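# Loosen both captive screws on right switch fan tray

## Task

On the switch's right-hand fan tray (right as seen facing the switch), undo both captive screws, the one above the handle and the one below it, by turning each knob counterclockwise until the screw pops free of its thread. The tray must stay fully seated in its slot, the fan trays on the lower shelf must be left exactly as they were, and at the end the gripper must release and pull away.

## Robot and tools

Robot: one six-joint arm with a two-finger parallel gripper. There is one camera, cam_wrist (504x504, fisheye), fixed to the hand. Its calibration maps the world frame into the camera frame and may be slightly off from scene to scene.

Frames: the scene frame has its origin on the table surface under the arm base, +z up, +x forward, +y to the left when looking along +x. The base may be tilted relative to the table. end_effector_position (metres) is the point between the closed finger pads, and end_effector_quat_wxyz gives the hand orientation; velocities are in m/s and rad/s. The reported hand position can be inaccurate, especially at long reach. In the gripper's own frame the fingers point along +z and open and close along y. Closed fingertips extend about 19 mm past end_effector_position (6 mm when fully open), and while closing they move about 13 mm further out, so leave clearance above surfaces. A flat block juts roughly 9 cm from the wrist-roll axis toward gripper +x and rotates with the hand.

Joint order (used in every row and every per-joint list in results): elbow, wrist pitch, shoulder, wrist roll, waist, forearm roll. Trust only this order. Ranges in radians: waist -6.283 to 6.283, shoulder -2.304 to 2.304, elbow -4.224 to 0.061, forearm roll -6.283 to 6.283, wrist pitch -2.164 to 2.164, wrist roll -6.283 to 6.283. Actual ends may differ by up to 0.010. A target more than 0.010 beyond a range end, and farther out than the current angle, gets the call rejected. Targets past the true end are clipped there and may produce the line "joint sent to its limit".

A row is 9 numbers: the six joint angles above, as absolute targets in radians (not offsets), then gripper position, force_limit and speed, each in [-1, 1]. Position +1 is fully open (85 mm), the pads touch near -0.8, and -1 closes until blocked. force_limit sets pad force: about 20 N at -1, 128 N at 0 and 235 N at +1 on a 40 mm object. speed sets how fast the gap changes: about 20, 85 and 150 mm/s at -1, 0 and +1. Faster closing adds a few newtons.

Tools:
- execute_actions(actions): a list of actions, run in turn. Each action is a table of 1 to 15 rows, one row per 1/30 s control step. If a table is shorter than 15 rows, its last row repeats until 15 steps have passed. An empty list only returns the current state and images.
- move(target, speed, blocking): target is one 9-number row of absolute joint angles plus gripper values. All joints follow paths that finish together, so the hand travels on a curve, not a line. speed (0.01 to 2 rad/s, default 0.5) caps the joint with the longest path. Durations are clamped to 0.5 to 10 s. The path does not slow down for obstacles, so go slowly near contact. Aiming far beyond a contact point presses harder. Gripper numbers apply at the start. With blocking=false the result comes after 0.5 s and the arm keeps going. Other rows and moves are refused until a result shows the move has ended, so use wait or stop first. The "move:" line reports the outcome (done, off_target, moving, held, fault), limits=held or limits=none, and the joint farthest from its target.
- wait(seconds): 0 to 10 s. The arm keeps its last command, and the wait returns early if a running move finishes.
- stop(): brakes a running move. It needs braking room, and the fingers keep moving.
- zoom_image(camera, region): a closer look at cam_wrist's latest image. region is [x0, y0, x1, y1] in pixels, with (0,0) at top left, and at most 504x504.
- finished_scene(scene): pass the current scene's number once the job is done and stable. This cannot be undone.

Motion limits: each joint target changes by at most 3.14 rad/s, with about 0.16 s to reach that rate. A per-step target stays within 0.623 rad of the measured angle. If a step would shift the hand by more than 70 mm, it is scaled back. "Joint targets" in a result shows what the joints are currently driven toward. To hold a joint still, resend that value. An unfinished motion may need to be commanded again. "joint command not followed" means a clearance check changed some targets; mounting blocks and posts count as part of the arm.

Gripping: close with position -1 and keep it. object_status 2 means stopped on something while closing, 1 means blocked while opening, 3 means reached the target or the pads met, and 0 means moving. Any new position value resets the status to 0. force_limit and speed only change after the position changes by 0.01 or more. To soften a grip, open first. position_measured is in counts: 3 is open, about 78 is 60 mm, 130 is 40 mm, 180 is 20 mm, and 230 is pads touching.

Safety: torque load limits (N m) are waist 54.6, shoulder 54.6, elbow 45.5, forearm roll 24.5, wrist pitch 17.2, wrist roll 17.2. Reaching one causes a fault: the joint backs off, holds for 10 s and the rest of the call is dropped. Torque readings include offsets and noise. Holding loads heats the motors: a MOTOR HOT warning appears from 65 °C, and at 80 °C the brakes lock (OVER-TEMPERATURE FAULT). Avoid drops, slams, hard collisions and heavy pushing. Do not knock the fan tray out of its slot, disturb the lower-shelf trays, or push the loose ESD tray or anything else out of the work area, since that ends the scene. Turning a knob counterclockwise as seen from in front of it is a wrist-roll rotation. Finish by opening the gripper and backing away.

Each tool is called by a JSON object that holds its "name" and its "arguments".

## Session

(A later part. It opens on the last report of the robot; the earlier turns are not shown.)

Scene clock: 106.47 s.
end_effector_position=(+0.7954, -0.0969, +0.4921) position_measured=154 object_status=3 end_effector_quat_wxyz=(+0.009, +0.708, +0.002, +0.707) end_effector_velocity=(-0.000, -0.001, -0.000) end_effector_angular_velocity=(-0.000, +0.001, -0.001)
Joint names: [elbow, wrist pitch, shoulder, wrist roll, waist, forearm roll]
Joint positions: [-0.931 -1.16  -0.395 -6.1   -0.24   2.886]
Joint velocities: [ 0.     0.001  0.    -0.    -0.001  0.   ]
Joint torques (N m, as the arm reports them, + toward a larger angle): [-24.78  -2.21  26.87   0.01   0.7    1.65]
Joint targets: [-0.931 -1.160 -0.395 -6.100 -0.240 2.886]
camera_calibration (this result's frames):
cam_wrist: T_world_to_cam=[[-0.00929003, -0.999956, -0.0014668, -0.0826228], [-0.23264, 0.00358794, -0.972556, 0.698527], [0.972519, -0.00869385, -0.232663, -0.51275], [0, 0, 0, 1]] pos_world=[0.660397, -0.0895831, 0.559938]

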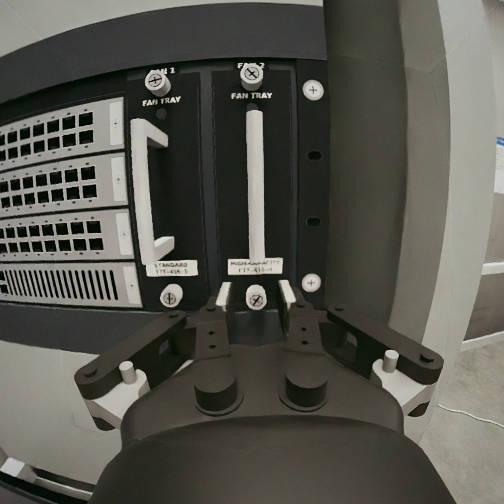

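{"name": "move", "arguments": {"target": [-0.931, -1.16, -0.395, 6.18, -0.240, 2.886, -0.3, 0, 1], "speed": 2.0}}

{"name": "execute_actions", "arguments": {"actions": [[[-0.931, -1.16, -0.395, 6.18, -0.240, 2.886, -1, 0.5, 0]], [[-0.931, -1.16, -0.395, 6.18, -0.240, 2.886, -1, 0.5, 0]]]}}

{"name": "move", "arguments": {"target": [-0.925, -1.16, -0.390, -6.1, -0.240, 2.886, -1, 0.5, 0], "speed": 2.0}}

Scene clock: 113.90 s.
end_effector_position=(+0.7954, -0.0969, +0.4921) position_measured=167 object_status=3 end_effector_quat_wxyz=(+0.110, +0.700, +0.103, +0.698) end_effector_velocity=(+0.000, +0.000, -0.000) end_effector_angular_velocity=(+0.002, -0.000, +0.000)
Joint names: [elbow, wrist pitch, shoulder, wrist roll, waist, forearm roll]
Joint positions: [-0.931 -1.16  -0.395  6.18  -0.24   2.886]
Joint velocities: [ 0.    -0.    -0.     0.001  0.001  0.   ]
Joint torques (N m, as the arm reports them, + toward a larger angle): [-25.37  -2.19  27.11   0.25  -1.73   1.08]
Joint targets: [-0.931 -1.160 -0.395 6.180 -0.240 2.886]
move: done; limits=none; farthest joint: the waist, 0.000 radians from its target (0.000 radians at the start)
camera_calibration (this result's frames):
cam_wrist: T_world_to_cam=[[-0.00857512, -0.959588, 0.281277, -0.218428], [-0.235132, -0.271466, -0.933284, 0.654533], [0.971926, -0.0741402, -0.223302, -0.523226], [0, 0, 0, 1]] pos_world=[0.660565, -0.0707102, 0.555467]

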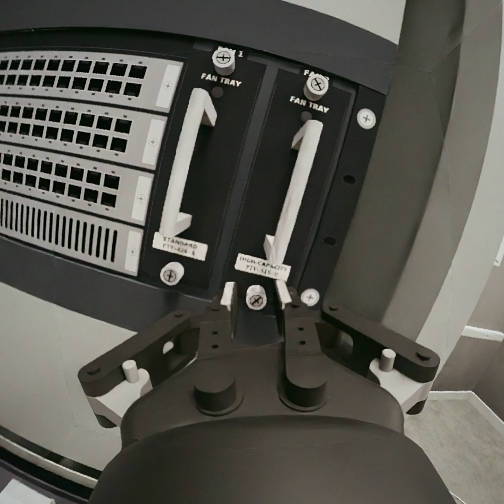

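Scene clock: 114.90 s.
end_effector_position=(+0.7954, -0.0970, +0.4921) position_measured=208 object_status=2 end_effector_quat_wxyz=(+0.110, +0.700, +0.103, +0.698) end_effector_velocity=(-0.000, +0.000, -0.000) end_effector_angular_velocity=(+0.000, +0.001, +0.000)
Joint names: [elbow, wrist pitch, shoulder, wrist roll, waist, forearm roll]
Joint positions: [-0.931 -1.16  -0.395  6.18  -0.24   2.886]
Joint velocities: [ 0.     0.001 -0.     0.     0.    -0.   ]
Joint torques (N m, as the arm reports them, + toward a larger angle): [-25.39  -2.19  28.26   0.12   2.46  -0.1 ]
Joint targets: [-0.931 -1.160 -0.395 6.180 -0.240 2.886]
camera_calibration (this result's frames):
cam_wrist: T_world_to_cam=[[-0.00875045, -0.959656, 0.281039, -0.218271], [-0.235182, -0.271191, -0.933351, 0.654611], [0.971912, -0.0742627, -0.223321, -0.523214], [0, 0, 0, 1]] pos_world=[0.660561, -0.0707958, 0.555479]

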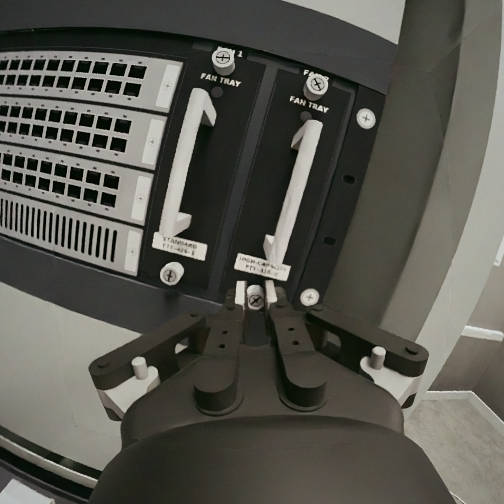

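Scene clock: 122.00 s.
end_effector_position=(+0.7943, -0.0967, +0.4926) position_measured=208 object_status=2 end_effector_quat_wxyz=(+0.009, +0.709, +0.002, +0.705) end_effector_velocity=(-0.000, -0.002, -0.000) end_effector_angular_velocity=(-0.003, +0.001, -0.003)
Joint names: [elbow, wrist pitch, shoulder, wrist roll, waist, forearm roll]
Joint positions: [-0.928 -1.155 -0.39  -6.1   -0.24   2.886]
Joint velocities: [ 0.     0.001  0.    -0.003 -0.003  0.   ]
Joint torques (N m, as the arm reports them, + toward a larger angle): [-3.7  -7.94 43.91 -0.08 -1.67 -2.22]
Joint targets: [-0.925 -1.160 -0.390 -6.100 -0.240 2.886]
move: done; limits=none; farthest joint: the wrist pitch, 0.005 radians from its target (0.000 radians at the start)
camera_calibration (this result's frames):
cam_wrist: T_world_to_cam=[[-0.0100975, -0.999948, -0.00130383, -0.0818436], [-0.236138, 0.00365155, -0.971713, 0.701059], [0.971667, -0.00950401, -0.236163, -0.509209], [0, 0, 0, 1]] pos_world=[0.659502, -0.0892388, 0.560865]

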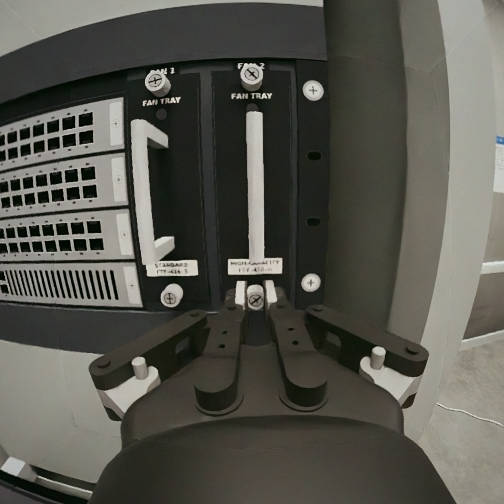

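{"name": "execute_actions", "arguments": {"actions": [[[-0.929, -1.158, -0.393, -6.1, -0.240, 2.886, -0.2, 0, 1]], [[-0.929, -1.158, -0.393, -6.1, -0.240, 2.886, -0.2, 0, 1]]]}}

{"name": "move", "arguments": {"target": [-0.80, -1.20, -0.305, -6.1, -0.255, 2.865, -0.2, 0, 1], "speed": 0.3}}

{"name": "zoom_image", "arguments": {"camera": "cam_wrist", "region": [150, 200, 340, 310]}}

Scene clock: 123.30 s.
end_effector_position=(+0.7947, -0.0968, +0.4920) position_measured=154 object_status=3 end_effector_quat_wxyz=(+0.009, +0.708, +0.002, +0.706) end_effector_velocity=(-0.000, -0.000, -0.001) end_effector_angular_velocity=(+0.000, +0.002, -0.001)
Joint names: [elbow, wrist pitch, shoulder, wrist roll, waist, forearm roll]
Joint positions: [-0.929 -1.158 -0.393 -6.1   -0.24   2.886]
Joint velocities: [ 0.     0.002 -0.     0.    -0.     0.   ]
Joint torques (N m, as the arm reports them, + toward a larger angle): [-24.73  -2.18  28.28   0.03   0.33   0.98]
Joint targets: [-0.929 -1.158 -0.393 -6.100 -0.240 2.886]
camera_calibration (this result's frames):
cam_wrist: T_world_to_cam=[[-0.00968675, -0.999952, -0.0014656, -0.0822203], [-0.234537, 0.00369679, -0.9721, 0.699509], [0.972059, -0.00907275, -0.234561, -0.510876], [0, 0, 0, 1]] pos_world=[0.659866, -0.0894373, 0.560041]

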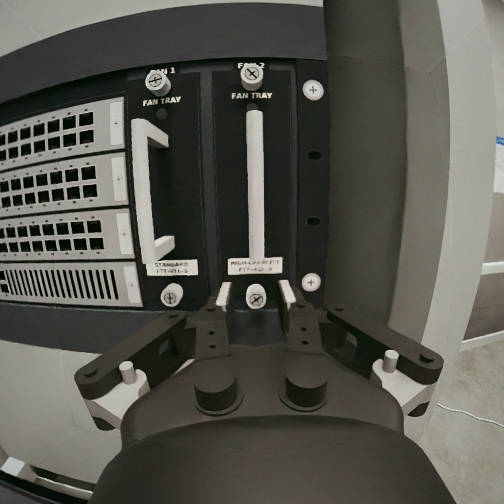

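Scene clock: 124.23 s.
end_effector_position=(+0.7501, -0.0901, +0.4941) position_measured=154 object_status=3 end_effector_quat_wxyz=(+0.006, +0.709, +0.005, +0.706) end_effector_velocity=(-0.001, +0.001, -0.000) end_effector_angular_velocity=(+0.000, +0.001, +0.002)
Joint names: [elbow, wrist pitch, shoulder, wrist roll, waist, forearm roll]
Joint positions: [-0.8   -1.2   -0.305 -6.1   -0.255  2.865]
Joint velocities: [ 0.003 -0.     0.002  0.     0.001 -0.001]
Joint torques (N m, as the arm reports them, + toward a larger angle): [-24.26  -2.08  23.51   0.03   1.59   0.99]
Joint targets: [-0.800 -1.200 -0.305 -6.100 -0.255 2.865]
move: done; limits=none; farthest joint: the waist, 0.000 radians from its target (0.015 radians at the start)
camera_calibration (this result's frames):
cam_wrist: T_world_to_cam=[[-0.00103299, -0.999998, -0.001831, -0.0822845], [-0.235744, 0.00202292, -0.971813, 0.691727], [0.971815, -0.000572225, -0.235746, -0.46541], [0, 0, 0, 1]] pos_world=[0.615278, -0.0839499, 0.56236]

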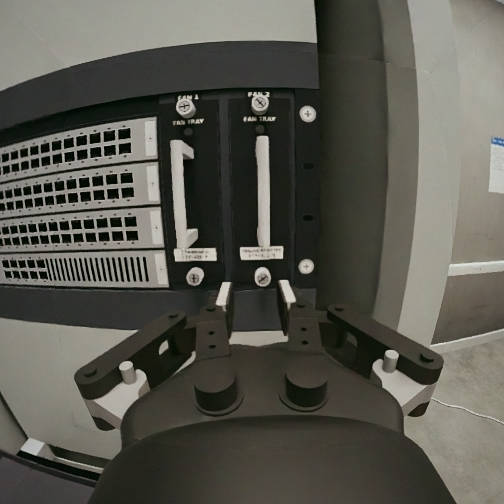

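Region (150, 200, 340, 310) of cam_wrist's 504x504 image, scaled by 2.653, with more detail than that image has; it fills the top 292 rows of this view, and the rest is white.

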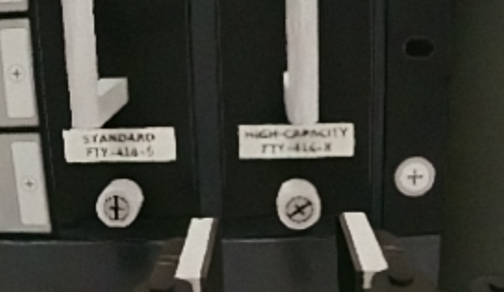

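{"name": "move", "arguments": {"target": [-0.8925, -0.8785, -0.074, 6.18, -0.262, 2.80, 0.0, 0, 1], "speed": 2.0}}

Scene clock: 132.70 s.
end_effector_position=(+0.7559, -0.0826, +0.6294) position_measured=129 object_status=3 end_effector_quat_wxyz=(+0.148, +0.698, +0.147, +0.685) end_effector_velocity=(+0.000, +0.000, +0.001) end_effector_angular_velocity=(+0.003, -0.001, +0.000)
Joint names: [elbow, wrist pitch, shoulder, wrist roll, waist, forearm roll]
Joint positions: [-0.892 -0.879 -0.074  6.18  -0.262  2.8  ]
Joint velocities: [-0.    -0.     0.     0.002  0.     0.   ]
Joint torques (N m, as the arm reports them, + toward a larger angle): [-29.81  -2.1   20.67   0.18   0.42   1.09]
Joint targets: [-0.892 -0.878 -0.074 6.180 -0.262 2.800]
move: done; limits=none; farthest joint: the waist, 0.000 radians from its target (0.007 radians at the start)
camera_calibration (this result's frames):
cam_wrist: T_world_to_cam=[[0.00164078, -0.920091, 0.3917, -0.317658], [-0.249627, -0.379677, -0.890804, 0.752512], [0.968341, -0.0963172, -0.230302, -0.447846], [0, 0, 0, 1]] pos_world=[0.622036, -0.0496981, 0.691628]

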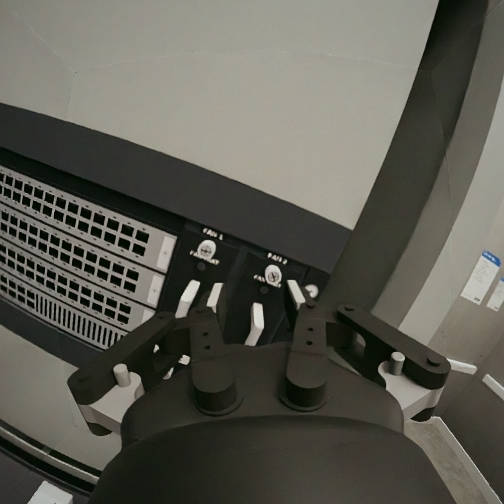

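{"name": "move", "arguments": {"target": [-0.985, -0.861, -0.141, 6.18, -0.270, 2.795, 0.0, 0, 1], "speed": 0.12}}

Scene clock: 134.47 s.
end_effector_position=(+0.7849, -0.0959, +0.6367) position_measured=129 object_status=3 end_effector_quat_wxyz=(+0.155, +0.695, +0.147, +0.686) end_effector_velocity=(+0.001, -0.000, -0.000) end_effector_angular_velocity=(-0.000, +0.001, -0.000)
Joint names: [elbow, wrist pitch, shoulder, wrist roll, waist, forearm roll]
Joint positions: [-0.985 -0.861 -0.141  6.18  -0.27   2.795]
Joint velocities: [-0.002  0.001 -0.001 -0.     0.     0.   ]
Joint torques (N m, as the arm reports them, + toward a larger angle): [-29.22  -2.39  22.77  -0.12  -1.74   1.72]
Joint targets: [-0.985 -0.861 -0.141 6.180 -0.270 2.795]
move: done; limits=none; farthest joint: the waist, 0.000 radians from its target (0.008 radians at the start)
camera_calibration (this result's frames):
cam_wrist: T_world_to_cam=[[-0.00795736, -0.915899, 0.40133, -0.331024], [-0.246068, -0.387208, -0.88855, 0.756271], [0.96922, -0.105825, -0.222293, -0.482249], [0, 0, 0, 1]] pos_world=[0.650865, -0.0613839, 0.697634]

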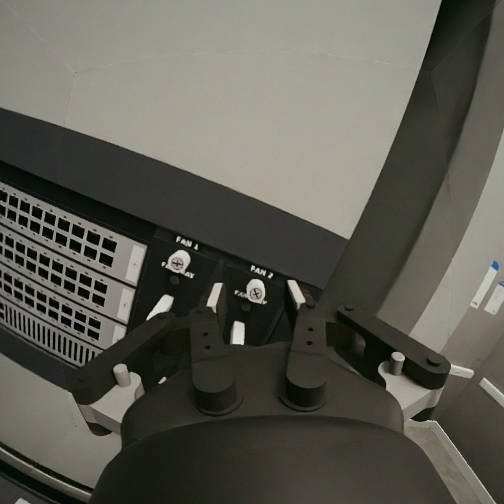

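{"name": "move", "arguments": {"target": [-1.010, -0.856, -0.162, 6.18, -0.268, 2.797, 0.0, 0, 1], "speed": 0.05}}

Scene clock: 135.50 s.
end_effector_position=(+0.7936, -0.0976, +0.6362) position_measured=129 object_status=3 end_effector_quat_wxyz=(+0.155, +0.696, +0.147, +0.686) end_effector_velocity=(+0.000, -0.000, -0.000) end_effector_angular_velocity=(+0.001, +0.000, -0.000)
Joint names: [elbow, wrist pitch, shoulder, wrist roll, waist, forearm roll]
Joint positions: [-1.01  -0.856 -0.162  6.18  -0.268  2.797]
Joint velocities: [-0.001  0.001 -0.001  0.001 -0.     0.   ]
Joint torques (N m, as the arm reports them, + toward a larger angle): [-29.74  -2.27  24.49   0.08   0.83   1.48]
Joint targets: [-1.010 -0.856 -0.162 6.180 -0.268 2.797]
move: done; limits=none; farthest joint: the waist, 0.000 radians from its target (0.002 radians at the start)
camera_calibration (this result's frames):
cam_wrist: T_world_to_cam=[[-0.00840083, -0.916076, 0.400916, -0.33168], [-0.246785, -0.386629, -0.888603, 0.757923], [0.969034, -0.106405, -0.222826, -0.490562], [0, 0, 0, 1]] pos_world=[0.659629, -0.0630073, 0.697158]

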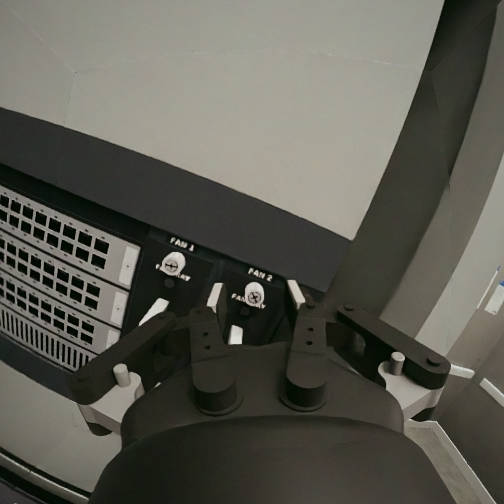

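{"name": "move", "arguments": {"target": [-1.022, -0.854, -0.172, 6.18, -0.267, 2.797, 0.0, 0, 1], "speed": 0.05}}

{"name": "execute_actions", "arguments": {"actions": [[[-1.022, -0.854, -0.172, 6.18, -0.267, 2.797, -1, 0.5, 0]], [[-1.022, -0.854, -0.172, 6.18, -0.267, 2.797, -1, 0.5, 0]]]}}

Scene clock: 136.47 s.
end_effector_position=(+0.7978, -0.0982, +0.6359) position_measured=129 object_status=3 end_effector_quat_wxyz=(+0.155, +0.696, +0.147, +0.686) end_effector_velocity=(+0.001, +0.001, -0.000) end_effector_angular_velocity=(+0.000, +0.001, +0.001)
Joint names: [elbow, wrist pitch, shoulder, wrist roll, waist, forearm roll]
Joint positions: [-1.022 -0.854 -0.172  6.18  -0.267  2.797]
Joint velocities: [-0.002  0.001 -0.001  0.     0.001 -0.   ]
Joint torques (N m, as the arm reports them, + toward a larger angle): [-29.71  -2.12  24.75   0.16  -1.99   1.17]
Joint targets: [-1.022 -0.854 -0.172 6.180 -0.267 2.797]
move: done; limits=none; farthest joint: the waist, 0.000 radians from its target (0.001 radians at the start)
camera_calibration (this result's frames):
cam_wrist: T_world_to_cam=[[-0.00789301, -0.915923, 0.401277, -0.332655], [-0.246629, -0.38711, -0.888437, 0.758244], [0.969078, -0.105979, -0.222837, -0.494691], [0, 0, 0, 1]] pos_world=[0.663773, -0.0635894, 0.696903]

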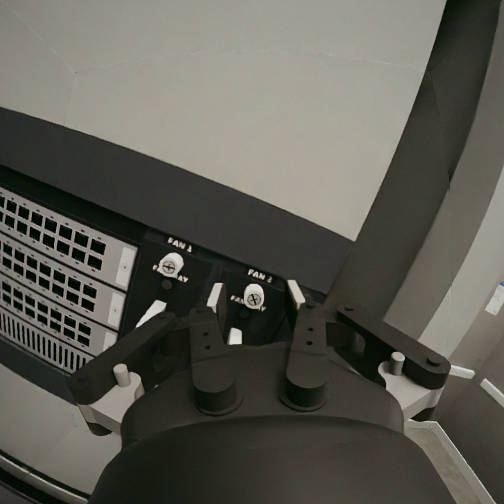

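Scene clock: 137.47 s.
end_effector_position=(+0.7978, -0.0977, +0.6357) position_measured=209 object_status=2 end_effector_quat_wxyz=(+0.154, +0.696, +0.147, +0.686) end_effector_velocity=(+0.000, -0.000, +0.000) end_effector_angular_velocity=(-0.000, -0.000, -0.000)
Joint names: [elbow, wrist pitch, shoulder, wrist roll, waist, forearm roll]
Joint positions: [-1.021 -0.854 -0.172  6.18  -0.267  2.797]
Joint velocities: [-0.001  0.    -0.     0.    -0.    -0.   ]
Joint torques (N m, as the arm reports them, + toward a larger angle): [-40.55  -0.96  20.07  -0.02 -10.09   7.8 ]
Joint targets: [-1.022 -0.854 -0.172 6.180 -0.267 2.797]
camera_calibration (this result's frames):
cam_wrist: T_world_to_cam=[[-0.00707316, -0.915872, 0.401408, -0.332906], [-0.246436, -0.387441, -0.888346, 0.757972], [0.969133, -0.105205, -0.222963, -0.494538], [0, 0, 0, 1]] pos_world=[0.66371, -0.0632581, 0.69671]

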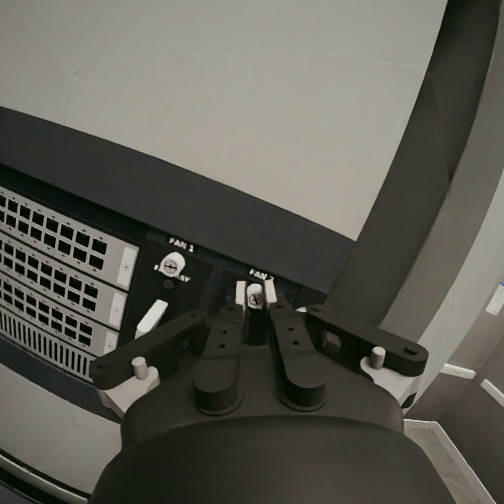

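{"name": "move", "arguments": {"target": [-1.013, -0.855, -0.1645, -6.1, -0.2655, 2.797, -1, 0.5, 0], "speed": 2.0}}

Scene clock: 144.77 s.
end_effector_position=(+0.7955, -0.0964, +0.6356) position_measured=209 object_status=2 end_effector_quat_wxyz=(+0.054, +0.710, +0.047, +0.701) end_effector_velocity=(-0.000, -0.000, -0.000) end_effector_angular_velocity=(-0.002, +0.000, +0.000)
Joint names: [elbow, wrist pitch, shoulder, wrist roll, waist, forearm roll]
Joint positions: [-1.014 -0.855 -0.166 -6.1   -0.266  2.797]
Joint velocities: [ 0.    -0.     0.    -0.001 -0.    -0.   ]
Joint torques (N m, as the arm reports them, + toward a larger angle): [-10.04  -5.92  44.59   0.     4.25  -4.84]
Joint targets: [-1.013 -0.855 -0.164 -6.100 -0.266 2.797]
move: done; limits=none; farthest joint: the shoulder, 0.001 radians from its target (0.007 radians at the start)
camera_calibration (this result's frames):
cam_wrist: T_world_to_cam=[[-0.0104149, -0.992051, 0.125401, -0.160928], [-0.244373, -0.11908, -0.962342, 0.829123], [0.969625, -0.0406673, -0.241191, -0.47478], [0, 0, 0, 1]] pos_world=[0.661299, -0.0802245, 0.703568]

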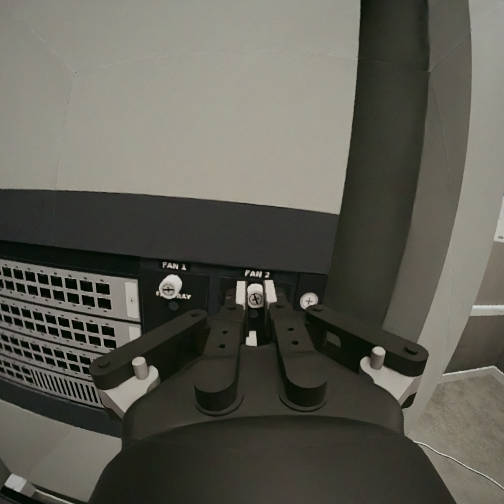

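{"name": "execute_actions", "arguments": {"actions": [[[-1.015, -0.855, -0.167, -6.1, -0.266, 2.797, -0.3, 0, 1]], [[-1.015, -0.855, -0.167, -6.1, -0.266, 2.797, -0.3, 0, 1]]]}}

{"name": "move", "arguments": {"target": [-1.015, -0.855, -0.167, 6.18, -0.266, 2.797, -0.3, 0, 1], "speed": 2.0}}

{"name": "execute_actions", "arguments": {"actions": [[[-1.015, -0.855, -0.167, 6.18, -0.266, 2.797, -1, 0.5, 0]], [[-1.015, -0.855, -0.167, 6.18, -0.266, 2.797, -1, 0.5, 0]]]}}

{"name": "move", "arguments": {"target": [-1.011, -0.855, -0.1635, -6.1, -0.266, 2.797, -1, 0.5, 0], "speed": 2.0}}

Scene clock: 146.13 s.
end_effector_position=(+0.7958, -0.0968, +0.6353) position_measured=167 object_status=3 end_effector_quat_wxyz=(+0.055, +0.710, +0.047, +0.701) end_effector_velocity=(-0.000, -0.000, +0.000) end_effector_angular_velocity=(-0.000, -0.000, -0.000)
Joint names: [elbow, wrist pitch, shoulder, wrist roll, waist, forearm roll]
Joint positions: [-1.015 -0.855 -0.167 -6.1   -0.266  2.797]
Joint velocities: [-0.    -0.    -0.    -0.    -0.001 -0.   ]
Joint torques (N m, as the arm reports them, + toward a larger angle): [-29.88  -2.08  22.68   0.23   0.75   1.03]
Joint targets: [-1.015 -0.855 -0.167 -6.100 -0.266 2.797]
camera_calibration (this result's frames):
cam_wrist: T_world_to_cam=[[-0.0107253, -0.992022, 0.125608, -0.161165], [-0.244721, -0.119192, -0.96224, 0.829006], [0.969534, -0.0410593, -0.24149, -0.474936], [0, 0, 0, 1]] pos_world=[0.661613, -0.0805691, 0.703254]

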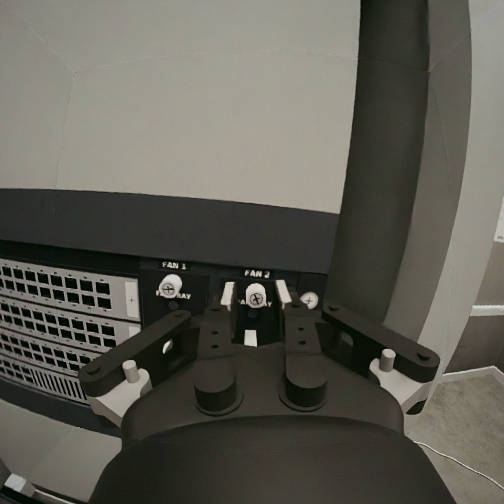

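Scene clock: 153.23 s.
end_effector_position=(+0.7958, -0.0968, +0.6353) position_measured=167 object_status=3 end_effector_quat_wxyz=(+0.154, +0.696, +0.147, +0.686) end_effector_velocity=(-0.000, -0.001, +0.000) end_effector_angular_velocity=(+0.002, +0.000, -0.002)
Joint names: [elbow, wrist pitch, shoulder, wrist roll, waist, forearm roll]
Joint positions: [-1.015 -0.855 -0.167  6.18  -0.266  2.797]
Joint velocities: [ 0.     0.001  0.     0.002 -0.001  0.001]
Joint torques (N m, as the arm reports them, + toward a larger angle): [-29.42  -2.16  23.55   0.16  -0.29   1.8 ]
Joint targets: [-1.015 -0.855 -0.167 6.180 -0.266 2.797]
move: done; limits=none; farthest joint: the waist, 0.000 radians from its target (0.000 radians at the start)
camera_calibration (this result's frames):
cam_wrist: T_world_to_cam=[[-0.00643608, -0.916095, 0.400909, -0.332123], [-0.247121, -0.387025, -0.888337, 0.758033], [0.968963, -0.104791, -0.223896, -0.491833], [0, 0, 0, 1]] pos_world=[0.661756, -0.0624187, 0.69642]

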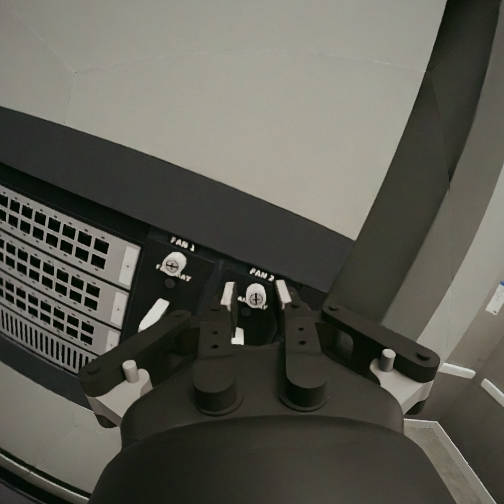

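Scene clock: 154.23 s.
end_effector_position=(+0.7957, -0.0969, +0.6353) position_measured=209 object_status=2 end_effector_quat_wxyz=(+0.154, +0.696, +0.147, +0.686) end_effector_velocity=(+0.000, -0.001, +0.000) end_effector_angular_velocity=(-0.000, -0.001, -0.001)
Joint names: [elbow, wrist pitch, shoulder, wrist roll, waist, forearm roll]
Joint positions: [-1.015 -0.855 -0.167  6.18  -0.266  2.797]
Joint velocities: [-0.    -0.001 -0.    -0.    -0.001  0.   ]
Joint torques (N m, as the arm reports them, + toward a larger angle): [-35.34  -1.69  17.39   0.21   7.25   0.19]
Joint targets: [-1.015 -0.855 -0.167 6.180 -0.266 2.797]
camera_calibration (this result's frames):
cam_wrist: T_world_to_cam=[[-0.00665836, -0.916195, 0.400676, -0.331926], [-0.24704, -0.386758, -0.888476, 0.758074], [0.968982, -0.104899, -0.223762, -0.491855], [0, 0, 0, 1]] pos_world=[0.661664, -0.0625129, 0.696467]

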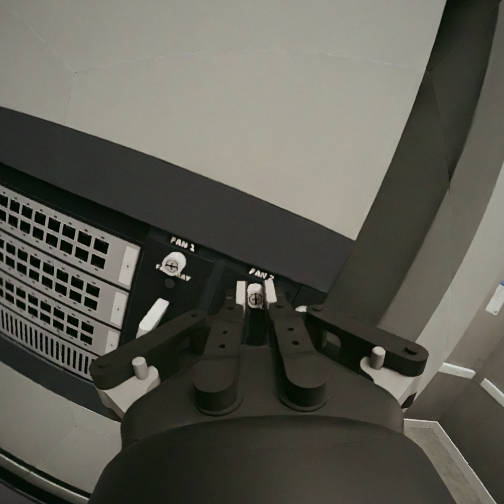

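Scene clock: 161.33 s.
end_effector_position=(+0.7944, -0.0965, +0.6352) position_measured=209 object_status=2 end_effector_quat_wxyz=(+0.054, +0.710, +0.046, +0.700) end_effector_velocity=(+0.000, +0.000, +0.000) end_effector_angular_velocity=(-0.002, -0.001, +0.000)
Joint names: [elbow, wrist pitch, shoulder, wrist roll, waist, forearm roll]
Joint positions: [-1.011 -0.855 -0.164 -6.1   -0.266  2.797]
Joint velocities: [-0.    -0.     0.    -0.002  0.     0.   ]
Joint torques (N m, as the arm reports them, + toward a larger angle): [-34.39  -2.32  19.64   0.12  13.26  -3.97]
Joint targets: [-1.011 -0.855 -0.163 -6.100 -0.266 2.797]
move: done; limits=none; farthest joint: the waist, 0.000 radians from its target (0.000 radians at the start)
camera_calibration (this result's frames):
cam_wrist: T_world_to_cam=[[-0.0108586, -0.992069, 0.125227, -0.160531], [-0.24536, -0.118762, -0.96213, 0.829147], [0.969371, -0.0411731, -0.242125, -0.473088], [0, 0, 0, 1]] pos_world=[0.660295, -0.0802653, 0.703304]

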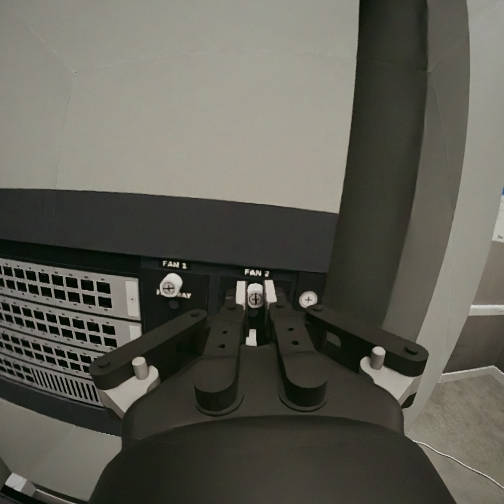

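{"name": "execute_actions", "arguments": {"actions": [[[-1.011, -0.855, -0.1635, -6.1, -0.267, 2.797, -0.3, 0, 1]], [[-1.011, -0.855, -0.1635, -6.1, -0.267, 2.797, -0.3, 0, 1]]]}}

{"name": "move", "arguments": {"target": [-1.011, -0.855, -0.1635, 6.18, -0.267, 2.797, -0.3, 0, 1], "speed": 2.0}}

{"name": "execute_actions", "arguments": {"actions": [[[-1.011, -0.855, -0.1635, 6.18, -0.267, 2.797, -1, 0.5, 0]], [[-1.011, -0.855, -0.1635, 6.18, -0.267, 2.797, -1, 0.5, 0]]]}}

{"name": "move", "arguments": {"target": [-1.007, -0.855, -0.160, -6.1, -0.267, 2.797, -1, 0.5, 0], "speed": 2.0}}

Scene clock: 162.70 s.
end_effector_position=(+0.7943, -0.0972, +0.6354) position_measured=167 object_status=3 end_effector_quat_wxyz=(+0.055, +0.710, +0.046, +0.700) end_effector_velocity=(-0.000, -0.001, -0.000) end_effector_angular_velocity=(-0.000, +0.001, -0.002)
Joint names: [elbow, wrist pitch, shoulder, wrist roll, waist, forearm roll]
Joint positions: [-1.011 -0.855 -0.164 -6.1   -0.267  2.797]
Joint velocities: [ 0.     0.001  0.    -0.001 -0.001  0.001]
Joint torques (N m, as the arm reports them, + toward a larger angle): [-29.86  -2.35  23.51   0.12   0.01   0.99]
Joint targets: [-1.011 -0.855 -0.163 -6.100 -0.267 2.797]
camera_calibration (this result's frames):
cam_wrist: T_world_to_cam=[[-0.0117024, -0.992013, 0.125591, -0.160747], [-0.24525, -0.118916, -0.962139, 0.829053], [0.969389, -0.0420606, -0.241899, -0.473202], [0, 0, 0, 1]] pos_world=[0.660161, -0.0807783, 0.703385]

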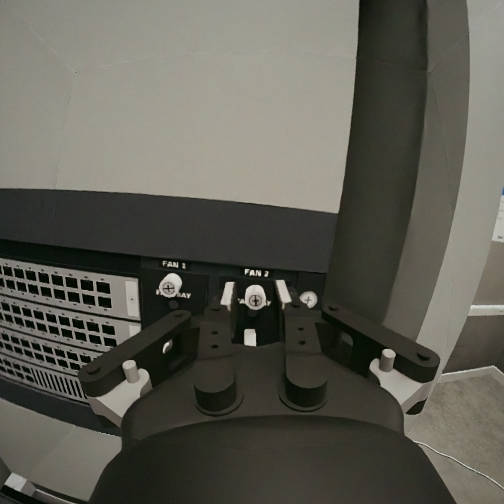

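Scene clock: 169.80 s.
end_effector_position=(+0.7943, -0.0972, +0.6354) position_measured=167 object_status=3 end_effector_quat_wxyz=(+0.154, +0.696, +0.147, +0.685) end_effector_velocity=(-0.000, -0.001, -0.000) end_effector_angular_velocity=(+0.002, +0.001, -0.001)
Joint names: [elbow, wrist pitch, shoulder, wrist roll, waist, forearm roll]
Joint positions: [-1.011 -0.855 -0.164  6.18  -0.267  2.797]
Joint velocities: [ 0.     0.001 -0.     0.002 -0.001 -0.001]
Joint torques (N m, as the arm reports them, + toward a larger angle): [-30.27  -2.23  24.75   0.18   2.6    1.42]
Joint targets: [-1.011 -0.855 -0.163 6.180 -0.267 2.797]
move: done; limits=none; farthest joint: the waist, 0.000 radians from its target (0.000 radians at the start)
camera_calibration (this result's frames):
cam_wrist: T_world_to_cam=[[-0.00722244, -0.916097, 0.400892, -0.331848], [-0.24789, -0.386749, -0.888243, 0.758173], [0.968761, -0.105792, -0.224298, -0.490078], [0, 0, 0, 1]] pos_world=[0.660315, -0.0626288, 0.696554]

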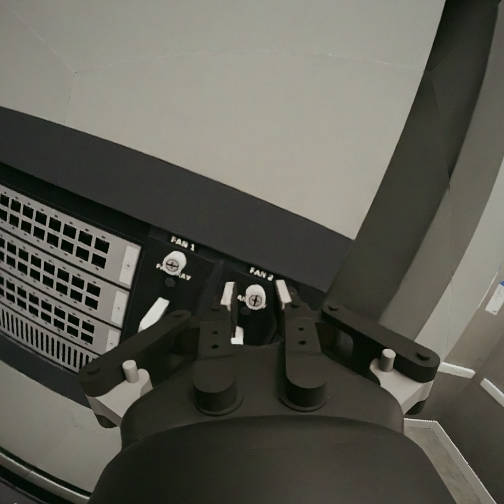

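Scene clock: 170.80 s.
end_effector_position=(+0.7943, -0.0972, +0.6354) position_measured=208 object_status=2 end_effector_quat_wxyz=(+0.154, +0.696, +0.147, +0.685) end_effector_velocity=(-0.000, -0.001, -0.000) end_effector_angular_velocity=(-0.000, +0.000, -0.001)
Joint names: [elbow, wrist pitch, shoulder, wrist roll, waist, forearm roll]
Joint positions: [-1.011 -0.855 -0.164  6.18  -0.267  2.797]
Joint velocities: [ 0.    -0.    -0.    -0.    -0.001  0.   ]
Joint torques (N m, as the arm reports them, + toward a larger angle): [-30.48  -2.22  24.15   0.16   0.71   1.34]
Joint targets: [-1.011 -0.855 -0.163 6.180 -0.267 2.797]
camera_calibration (this result's frames):
cam_wrist: T_world_to_cam=[[-0.00722587, -0.916187, 0.400686, -0.331723], [-0.247906, -0.386547, -0.888327, 0.758251], [0.968757, -0.105752, -0.224335, -0.490048], [0, 0, 0, 1]] pos_world=[0.660315, -0.0626441, 0.696556]

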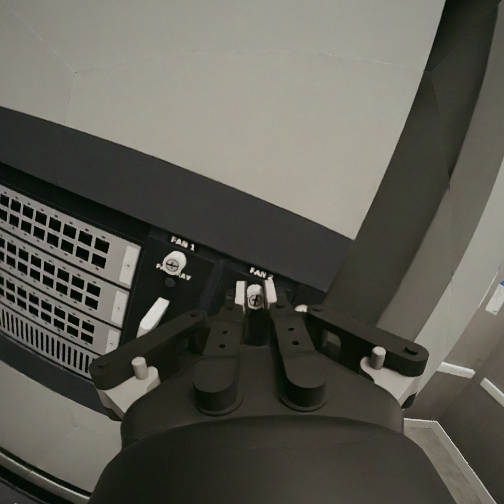

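Scene clock: 177.90 s.
end_effector_position=(+0.7929, -0.0968, +0.6354) position_measured=208 object_status=2 end_effector_quat_wxyz=(+0.055, +0.710, +0.046, +0.700) end_effector_velocity=(-0.000, -0.000, -0.000) end_effector_angular_velocity=(-0.002, +0.001, -0.000)
Joint names: [elbow, wrist pitch, shoulder, wrist roll, waist, forearm roll]
Joint positions: [-1.007 -0.855 -0.16  -6.1   -0.267  2.797]
Joint velocities: [ 0.     0.001  0.    -0.002 -0.    -0.   ]
Joint torques (N m, as the arm reports them, + toward a larger angle): [-28.15  -2.92  27.8    0.04   0.8   -0.14]
Joint targets: [-1.007 -0.855 -0.160 -6.100 -0.267 2.797]
move: done; limits=none; farthest joint: the waist, 0.000 radians from its target (0.000 radians at the start)
camera_calibration (this result's frames):
cam_wrist: T_world_to_cam=[[-0.0117413, -0.992058, 0.125232, -0.160156], [-0.24574, -0.118537, -0.962061, 0.829138], [0.969265, -0.0420703, -0.242397, -0.47144], [0, 0, 0, 1]] pos_world=[0.658823, -0.0804342, 0.703462]

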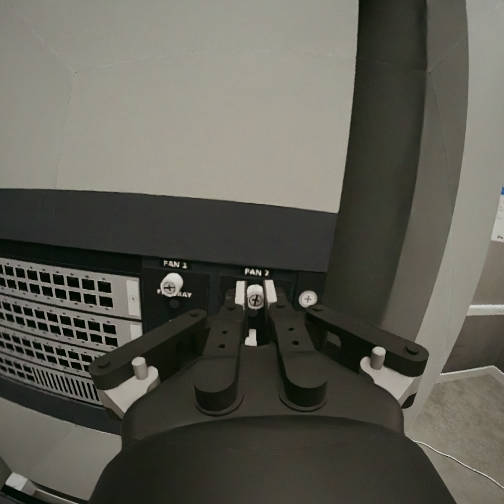

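{"name": "execute_actions", "arguments": {"actions": [[[-1.007, -0.855, -0.160, -6.1, -0.267, 2.797, -0.2, 0, 1]], [[-1.007, -0.855, -0.160, -6.1, -0.267, 2.797, -0.2, 0, 1]]]}}

{"name": "move", "arguments": {"target": [-0.86, -0.885, -0.045, -6.1, -0.275, 2.797, -0.2, 0, 1], "speed": 0.3}}

Scene clock: 179.13 s.
end_effector_position=(+0.7929, -0.0968, +0.6354) position_measured=154 object_status=3 end_effector_quat_wxyz=(+0.055, +0.710, +0.046, +0.700) end_effector_velocity=(+0.000, +0.001, -0.000) end_effector_angular_velocity=(+0.000, +0.000, +0.001)
Joint names: [elbow, wrist pitch, shoulder, wrist roll, waist, forearm roll]
Joint positions: [-1.007 -0.855 -0.16  -6.1   -0.267  2.797]
Joint velocities: [-0.     0.001 -0.    -0.     0.002  0.001]
Joint torques (N m, as the arm reports them, + toward a larger angle): [-29.22  -2.16  22.68   0.1    0.34   1.31]
Joint targets: [-1.007 -0.855 -0.160 -6.100 -0.267 2.797]
camera_calibration (this result's frames):
cam_wrist: T_world_to_cam=[[-0.0116963, -0.992029, 0.125464, -0.160314], [-0.245715, -0.118774, -0.962038, 0.829089], [0.969272, -0.0420806, -0.242367, -0.471464], [0, 0, 0, 1]] pos_world=[0.658821, -0.080402, 0.703462]

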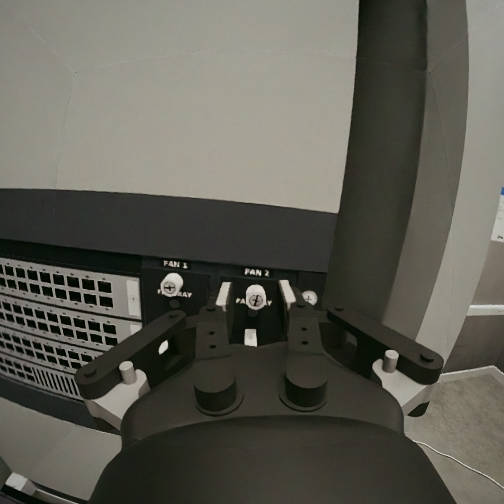

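Scene clock: 180.13 s.
end_effector_position=(+0.7430, -0.0873, +0.6311) position_measured=154 object_status=3 end_effector_quat_wxyz=(+0.053, +0.711, +0.043, +0.700) end_effector_velocity=(-0.001, +0.000, -0.000) end_effector_angular_velocity=(-0.001, +0.000, -0.000)
Joint names: [elbow, wrist pitch, shoulder, wrist roll, waist, forearm roll]
Joint positions: [-0.86  -0.885 -0.045 -6.1   -0.275  2.797]
Joint velocities: [ 0.003 -0.     0.002 -0.    -0.    -0.   ]
Joint torques (N m, as the arm reports them, + toward a larger angle): [-30.11  -2.08  19.1   -0.02   2.48   0.87]
Joint targets: [-0.860 -0.885 -0.045 -6.100 -0.275 2.797]
move: done; limits=none; farthest joint: the waist, 0.000 radians from its target (0.008 radians at the start)
camera_calibration (this result's frames):
cam_wrist: T_world_to_cam=[[-0.0129466, -0.992923, 0.118056, -0.145372], [-0.247492, -0.11121, -0.962486, 0.816069], [0.968803, -0.0416788, -0.244301, -0.422145], [0, 0, 0, 1]] pos_world=[0.609064, -0.0711828, 0.699487]

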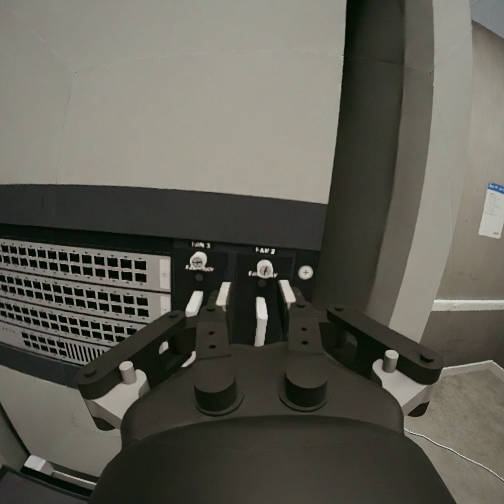

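{"name": "move", "arguments": {"target": [-0.70, -1.25, 0.0, -5.7, -0.70, 2.05, -0.2, 0, 1], "speed": 0.6}}

Scene clock: 182.27 s.
end_effector_position=(+0.6090, -0.1411, +0.5888) position_measured=154 object_status=3 end_effector_quat_wxyz=(-0.079, +0.725, +0.129, +0.671) end_effector_velocity=(-0.001, -0.000, +0.000) end_effector_angular_velocity=(+0.000, -0.000, +0.001)
Joint names: [elbow, wrist pitch, shoulder, wrist roll, waist, forearm roll]
Joint positions: [-0.7  -1.25 -0.   -5.7  -0.7   2.05]
Joint velocities: [ 0.001 -0.002  0.     0.001 -0.002 -0.002]
Joint torques (N m, as the arm reports them, + toward a larger angle): [-28.69  -1.79  17.13   0.22   0.18   2.24]
Joint targets: [-0.700 -1.250 0.000 -5.700 -0.700 2.050]
move: done; limits=none; farthest joint: the waist, 0.000 radians from its target (0.425 radians at the start)
camera_calibration (this result's frames):
cam_wrist: T_world_to_cam=[[0.292209, -0.955488, 0.0406995, -0.330644], [-0.288935, -0.128771, -0.948649, 0.75084], [0.911664, 0.265444, -0.313701, -0.185916], [0, 0, 0, 1]] pos_world=[0.483054, -0.16989, 0.667419]

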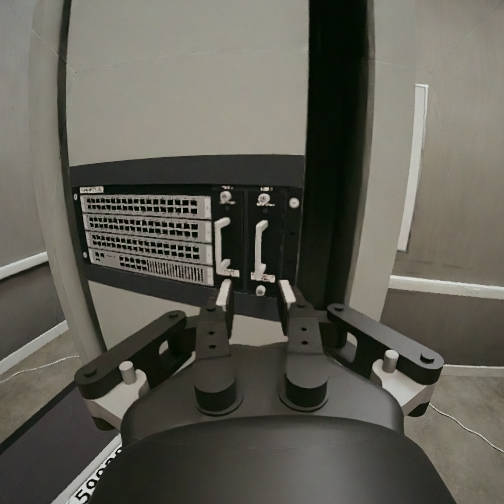

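{"name": "zoom_image", "arguments": {"camera": "cam_wrist", "region": [200, 175, 310, 305]}}

Region (200, 175, 310, 305) of cam_wrist's 504x504 image, scaled by 3.877, with more detail than that image has; it fills the left 426 columns of this view, and the rest is white.

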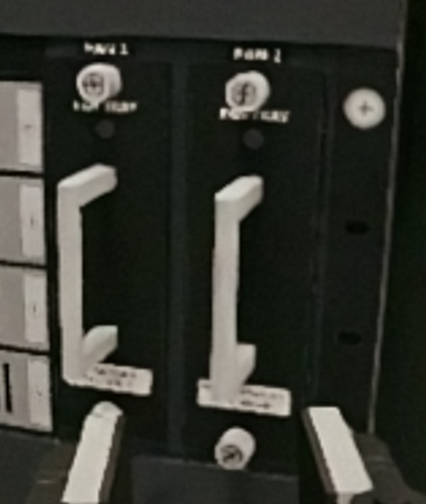

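{"name": "move", "arguments": {"target": [-0.96, -0.865, -0.12, 0.1, -0.270, 2.797, -0.2, 0, 1], "speed": 1.5}}

{"name": "move", "arguments": {"target": [-1.007, -0.855, -0.160, 0.1, -0.267, 2.797, -0.2, 0, 1], "speed": 0.1}}

{"name": "execute_actions", "arguments": {"actions": [[[-1.007, -0.855, -0.160, 0.1, -0.267, 2.797, -1, 0.5, 0]], [[-1.007, -0.855, -0.160, 0.1, -0.267, 2.797, -1, 0.5, 0]]]}}

{"name": "move", "arguments": {"target": [-1.007, -0.855, -0.160, -6.1, -0.267, 2.797, -1, 0.5, 0], "speed": 2.0}}

Scene clock: 189.17 s.
end_effector_position=(+0.7765, -0.0937, +0.6370) position_measured=154 object_status=3 end_effector_quat_wxyz=(+0.084, +0.707, +0.075, +0.698) end_effector_velocity=(+0.000, +0.000, -0.000) end_effector_angular_velocity=(+0.002, -0.000, +0.000)
Joint names: [elbow, wrist pitch, shoulder, wrist roll, waist, forearm roll]
Joint positions: [-0.96  -0.865 -0.12   0.1   -0.27   2.797]
Joint velocities: [-0.    -0.    -0.     0.002  0.     0.   ]
Joint torques (N m, as the arm reports them, + toward a larger angle): [-30.03  -2.24  23.13   0.01  -1.26   1.07]
Joint targets: [-0.960 -0.865 -0.120 0.100 -0.270 2.797]
move: done; limits=none; farthest joint: the waist, 0.000 radians from its target (0.430 radians at the start)
camera_calibration (this result's frames):
cam_wrist: T_world_to_cam=[[-0.0114835, -0.978436, 0.206229, -0.20802], [-0.243894, -0.197273, -0.949526, 0.810275], [0.969734, -0.0612018, -0.236369, -0.461016], [0, 0, 0, 1]] pos_world=[0.642295, -0.0719044, 0.703307]

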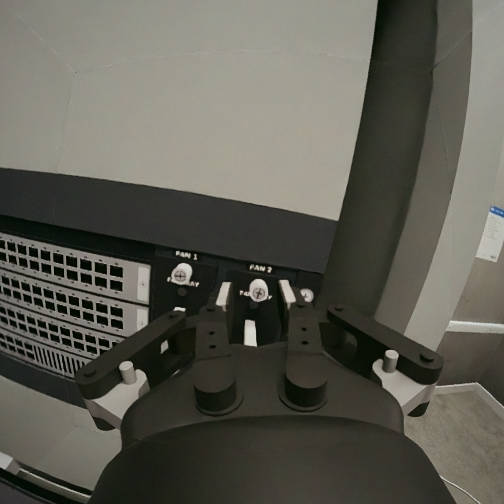

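Scene clock: 190.03 s.
end_effector_position=(+0.7928, -0.0968, +0.6354) position_measured=154 object_status=3 end_effector_quat_wxyz=(+0.084, +0.708, +0.076, +0.697) end_effector_velocity=(+0.001, -0.000, +0.000) end_effector_angular_velocity=(-0.001, -0.000, +0.000)
Joint names: [elbow, wrist pitch, shoulder, wrist roll, waist, forearm roll]
Joint positions: [-1.007 -0.855 -0.16   0.1   -0.267  2.797]
Joint velocities: [-0.002 -0.    -0.002 -0.    -0.    -0.   ]
Joint torques (N m, as the arm reports them, + toward a larger angle): [-29.03  -1.96  24.31   0.03  -0.65   1.19]
Joint targets: [-1.007 -0.855 -0.160 0.100 -0.267 2.797]
move: done; limits=none; farthest joint: the waist, 0.000 radians from its target (0.003 radians at the start)
camera_calibration (this result's frames):
cam_wrist: T_world_to_cam=[[-0.0104494, -0.978188, 0.207457, -0.212054], [-0.24657, -0.198542, -0.94857, 0.813503], [0.969069, -0.0610649, -0.239118, -0.475125], [0, 0, 0, 1]] pos_world=[0.658798, -0.0749277, 0.702046]

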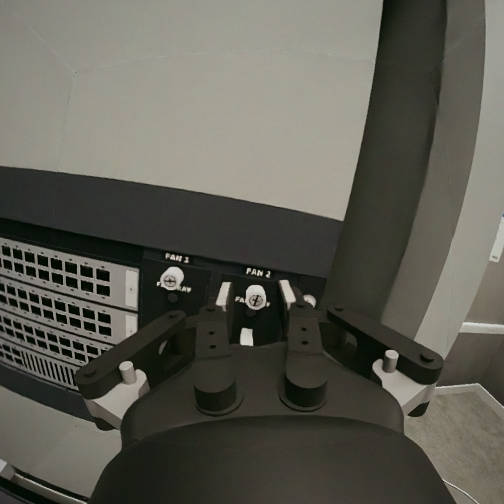

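Scene clock: 191.03 s.
end_effector_position=(+0.7929, -0.0968, +0.6354) position_measured=208 object_status=2 end_effector_quat_wxyz=(+0.084, +0.708, +0.076, +0.697) end_effector_velocity=(+0.000, +0.000, -0.000) end_effector_angular_velocity=(-0.002, +0.000, +0.001)
Joint names: [elbow, wrist pitch, shoulder, wrist roll, waist, forearm roll]
Joint positions: [-1.007 -0.855 -0.16   0.1   -0.267  2.797]
Joint velocities: [-0.    -0.    -0.    -0.001  0.    -0.001]
Joint torques (N m, as the arm reports them, + toward a larger angle): [-29.99  -2.07  24.71   0.2    2.47   1.06]
Joint targets: [-1.007 -0.855 -0.160 0.100 -0.267 2.797]
camera_calibration (this result's frames):
cam_wrist: T_world_to_cam=[[-0.0104825, -0.97819, 0.207448, -0.212054], [-0.246588, -0.198524, -0.948569, 0.813517], [0.969064, -0.0610976, -0.239129, -0.475194], [0, 0, 0, 1]] pos_world=[0.658873, -0.0749595, 0.702034]

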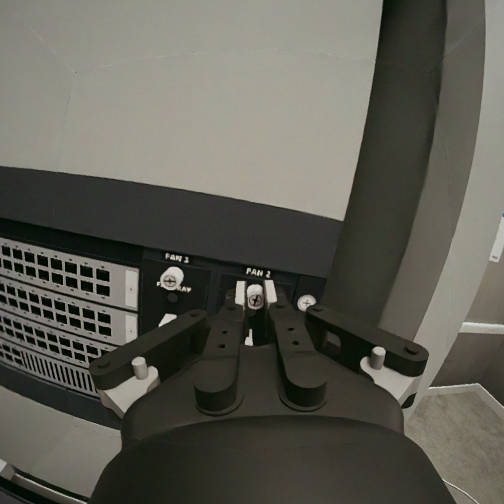

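Scene clock: 195.10 s.
end_effector_position=(+0.7929, -0.0968, +0.6354) position_measured=208 object_status=2 end_effector_quat_wxyz=(+0.055, +0.710, +0.046, +0.700) end_effector_velocity=(+0.000, +0.000, +0.000) end_effector_angular_velocity=(-0.002, +0.000, +0.000)
Joint names: [elbow, wrist pitch, shoulder, wrist roll, waist, forearm roll]
Joint positions: [-1.007 -0.855 -0.16  -6.1   -0.267  2.797]
Joint velocities: [-0.     0.     0.    -0.002  0.    -0.   ]
Joint torques (N m, as the arm reports them, + toward a larger angle): [-29.7   -2.07  23.34   0.06   0.92   0.42]
Joint targets: [-1.007 -0.855 -0.160 -6.100 -0.267 2.797]
move: done; limits=none; farthest joint: the waist, 0.000 radians from its target (0.000 radians at the start)
camera_calibration (this result's frames):
cam_wrist: T_world_to_cam=[[-0.0116859, -0.992056, 0.125257, -0.160189], [-0.245637, -0.118579, -0.962082, 0.829111], [0.969291, -0.0420105, -0.2423, -0.471512], [0, 0, 0, 1]] pos_world=[0.658821, -0.08041, 0.70349]

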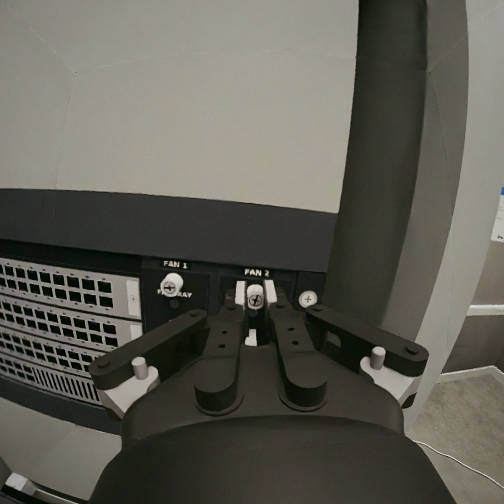

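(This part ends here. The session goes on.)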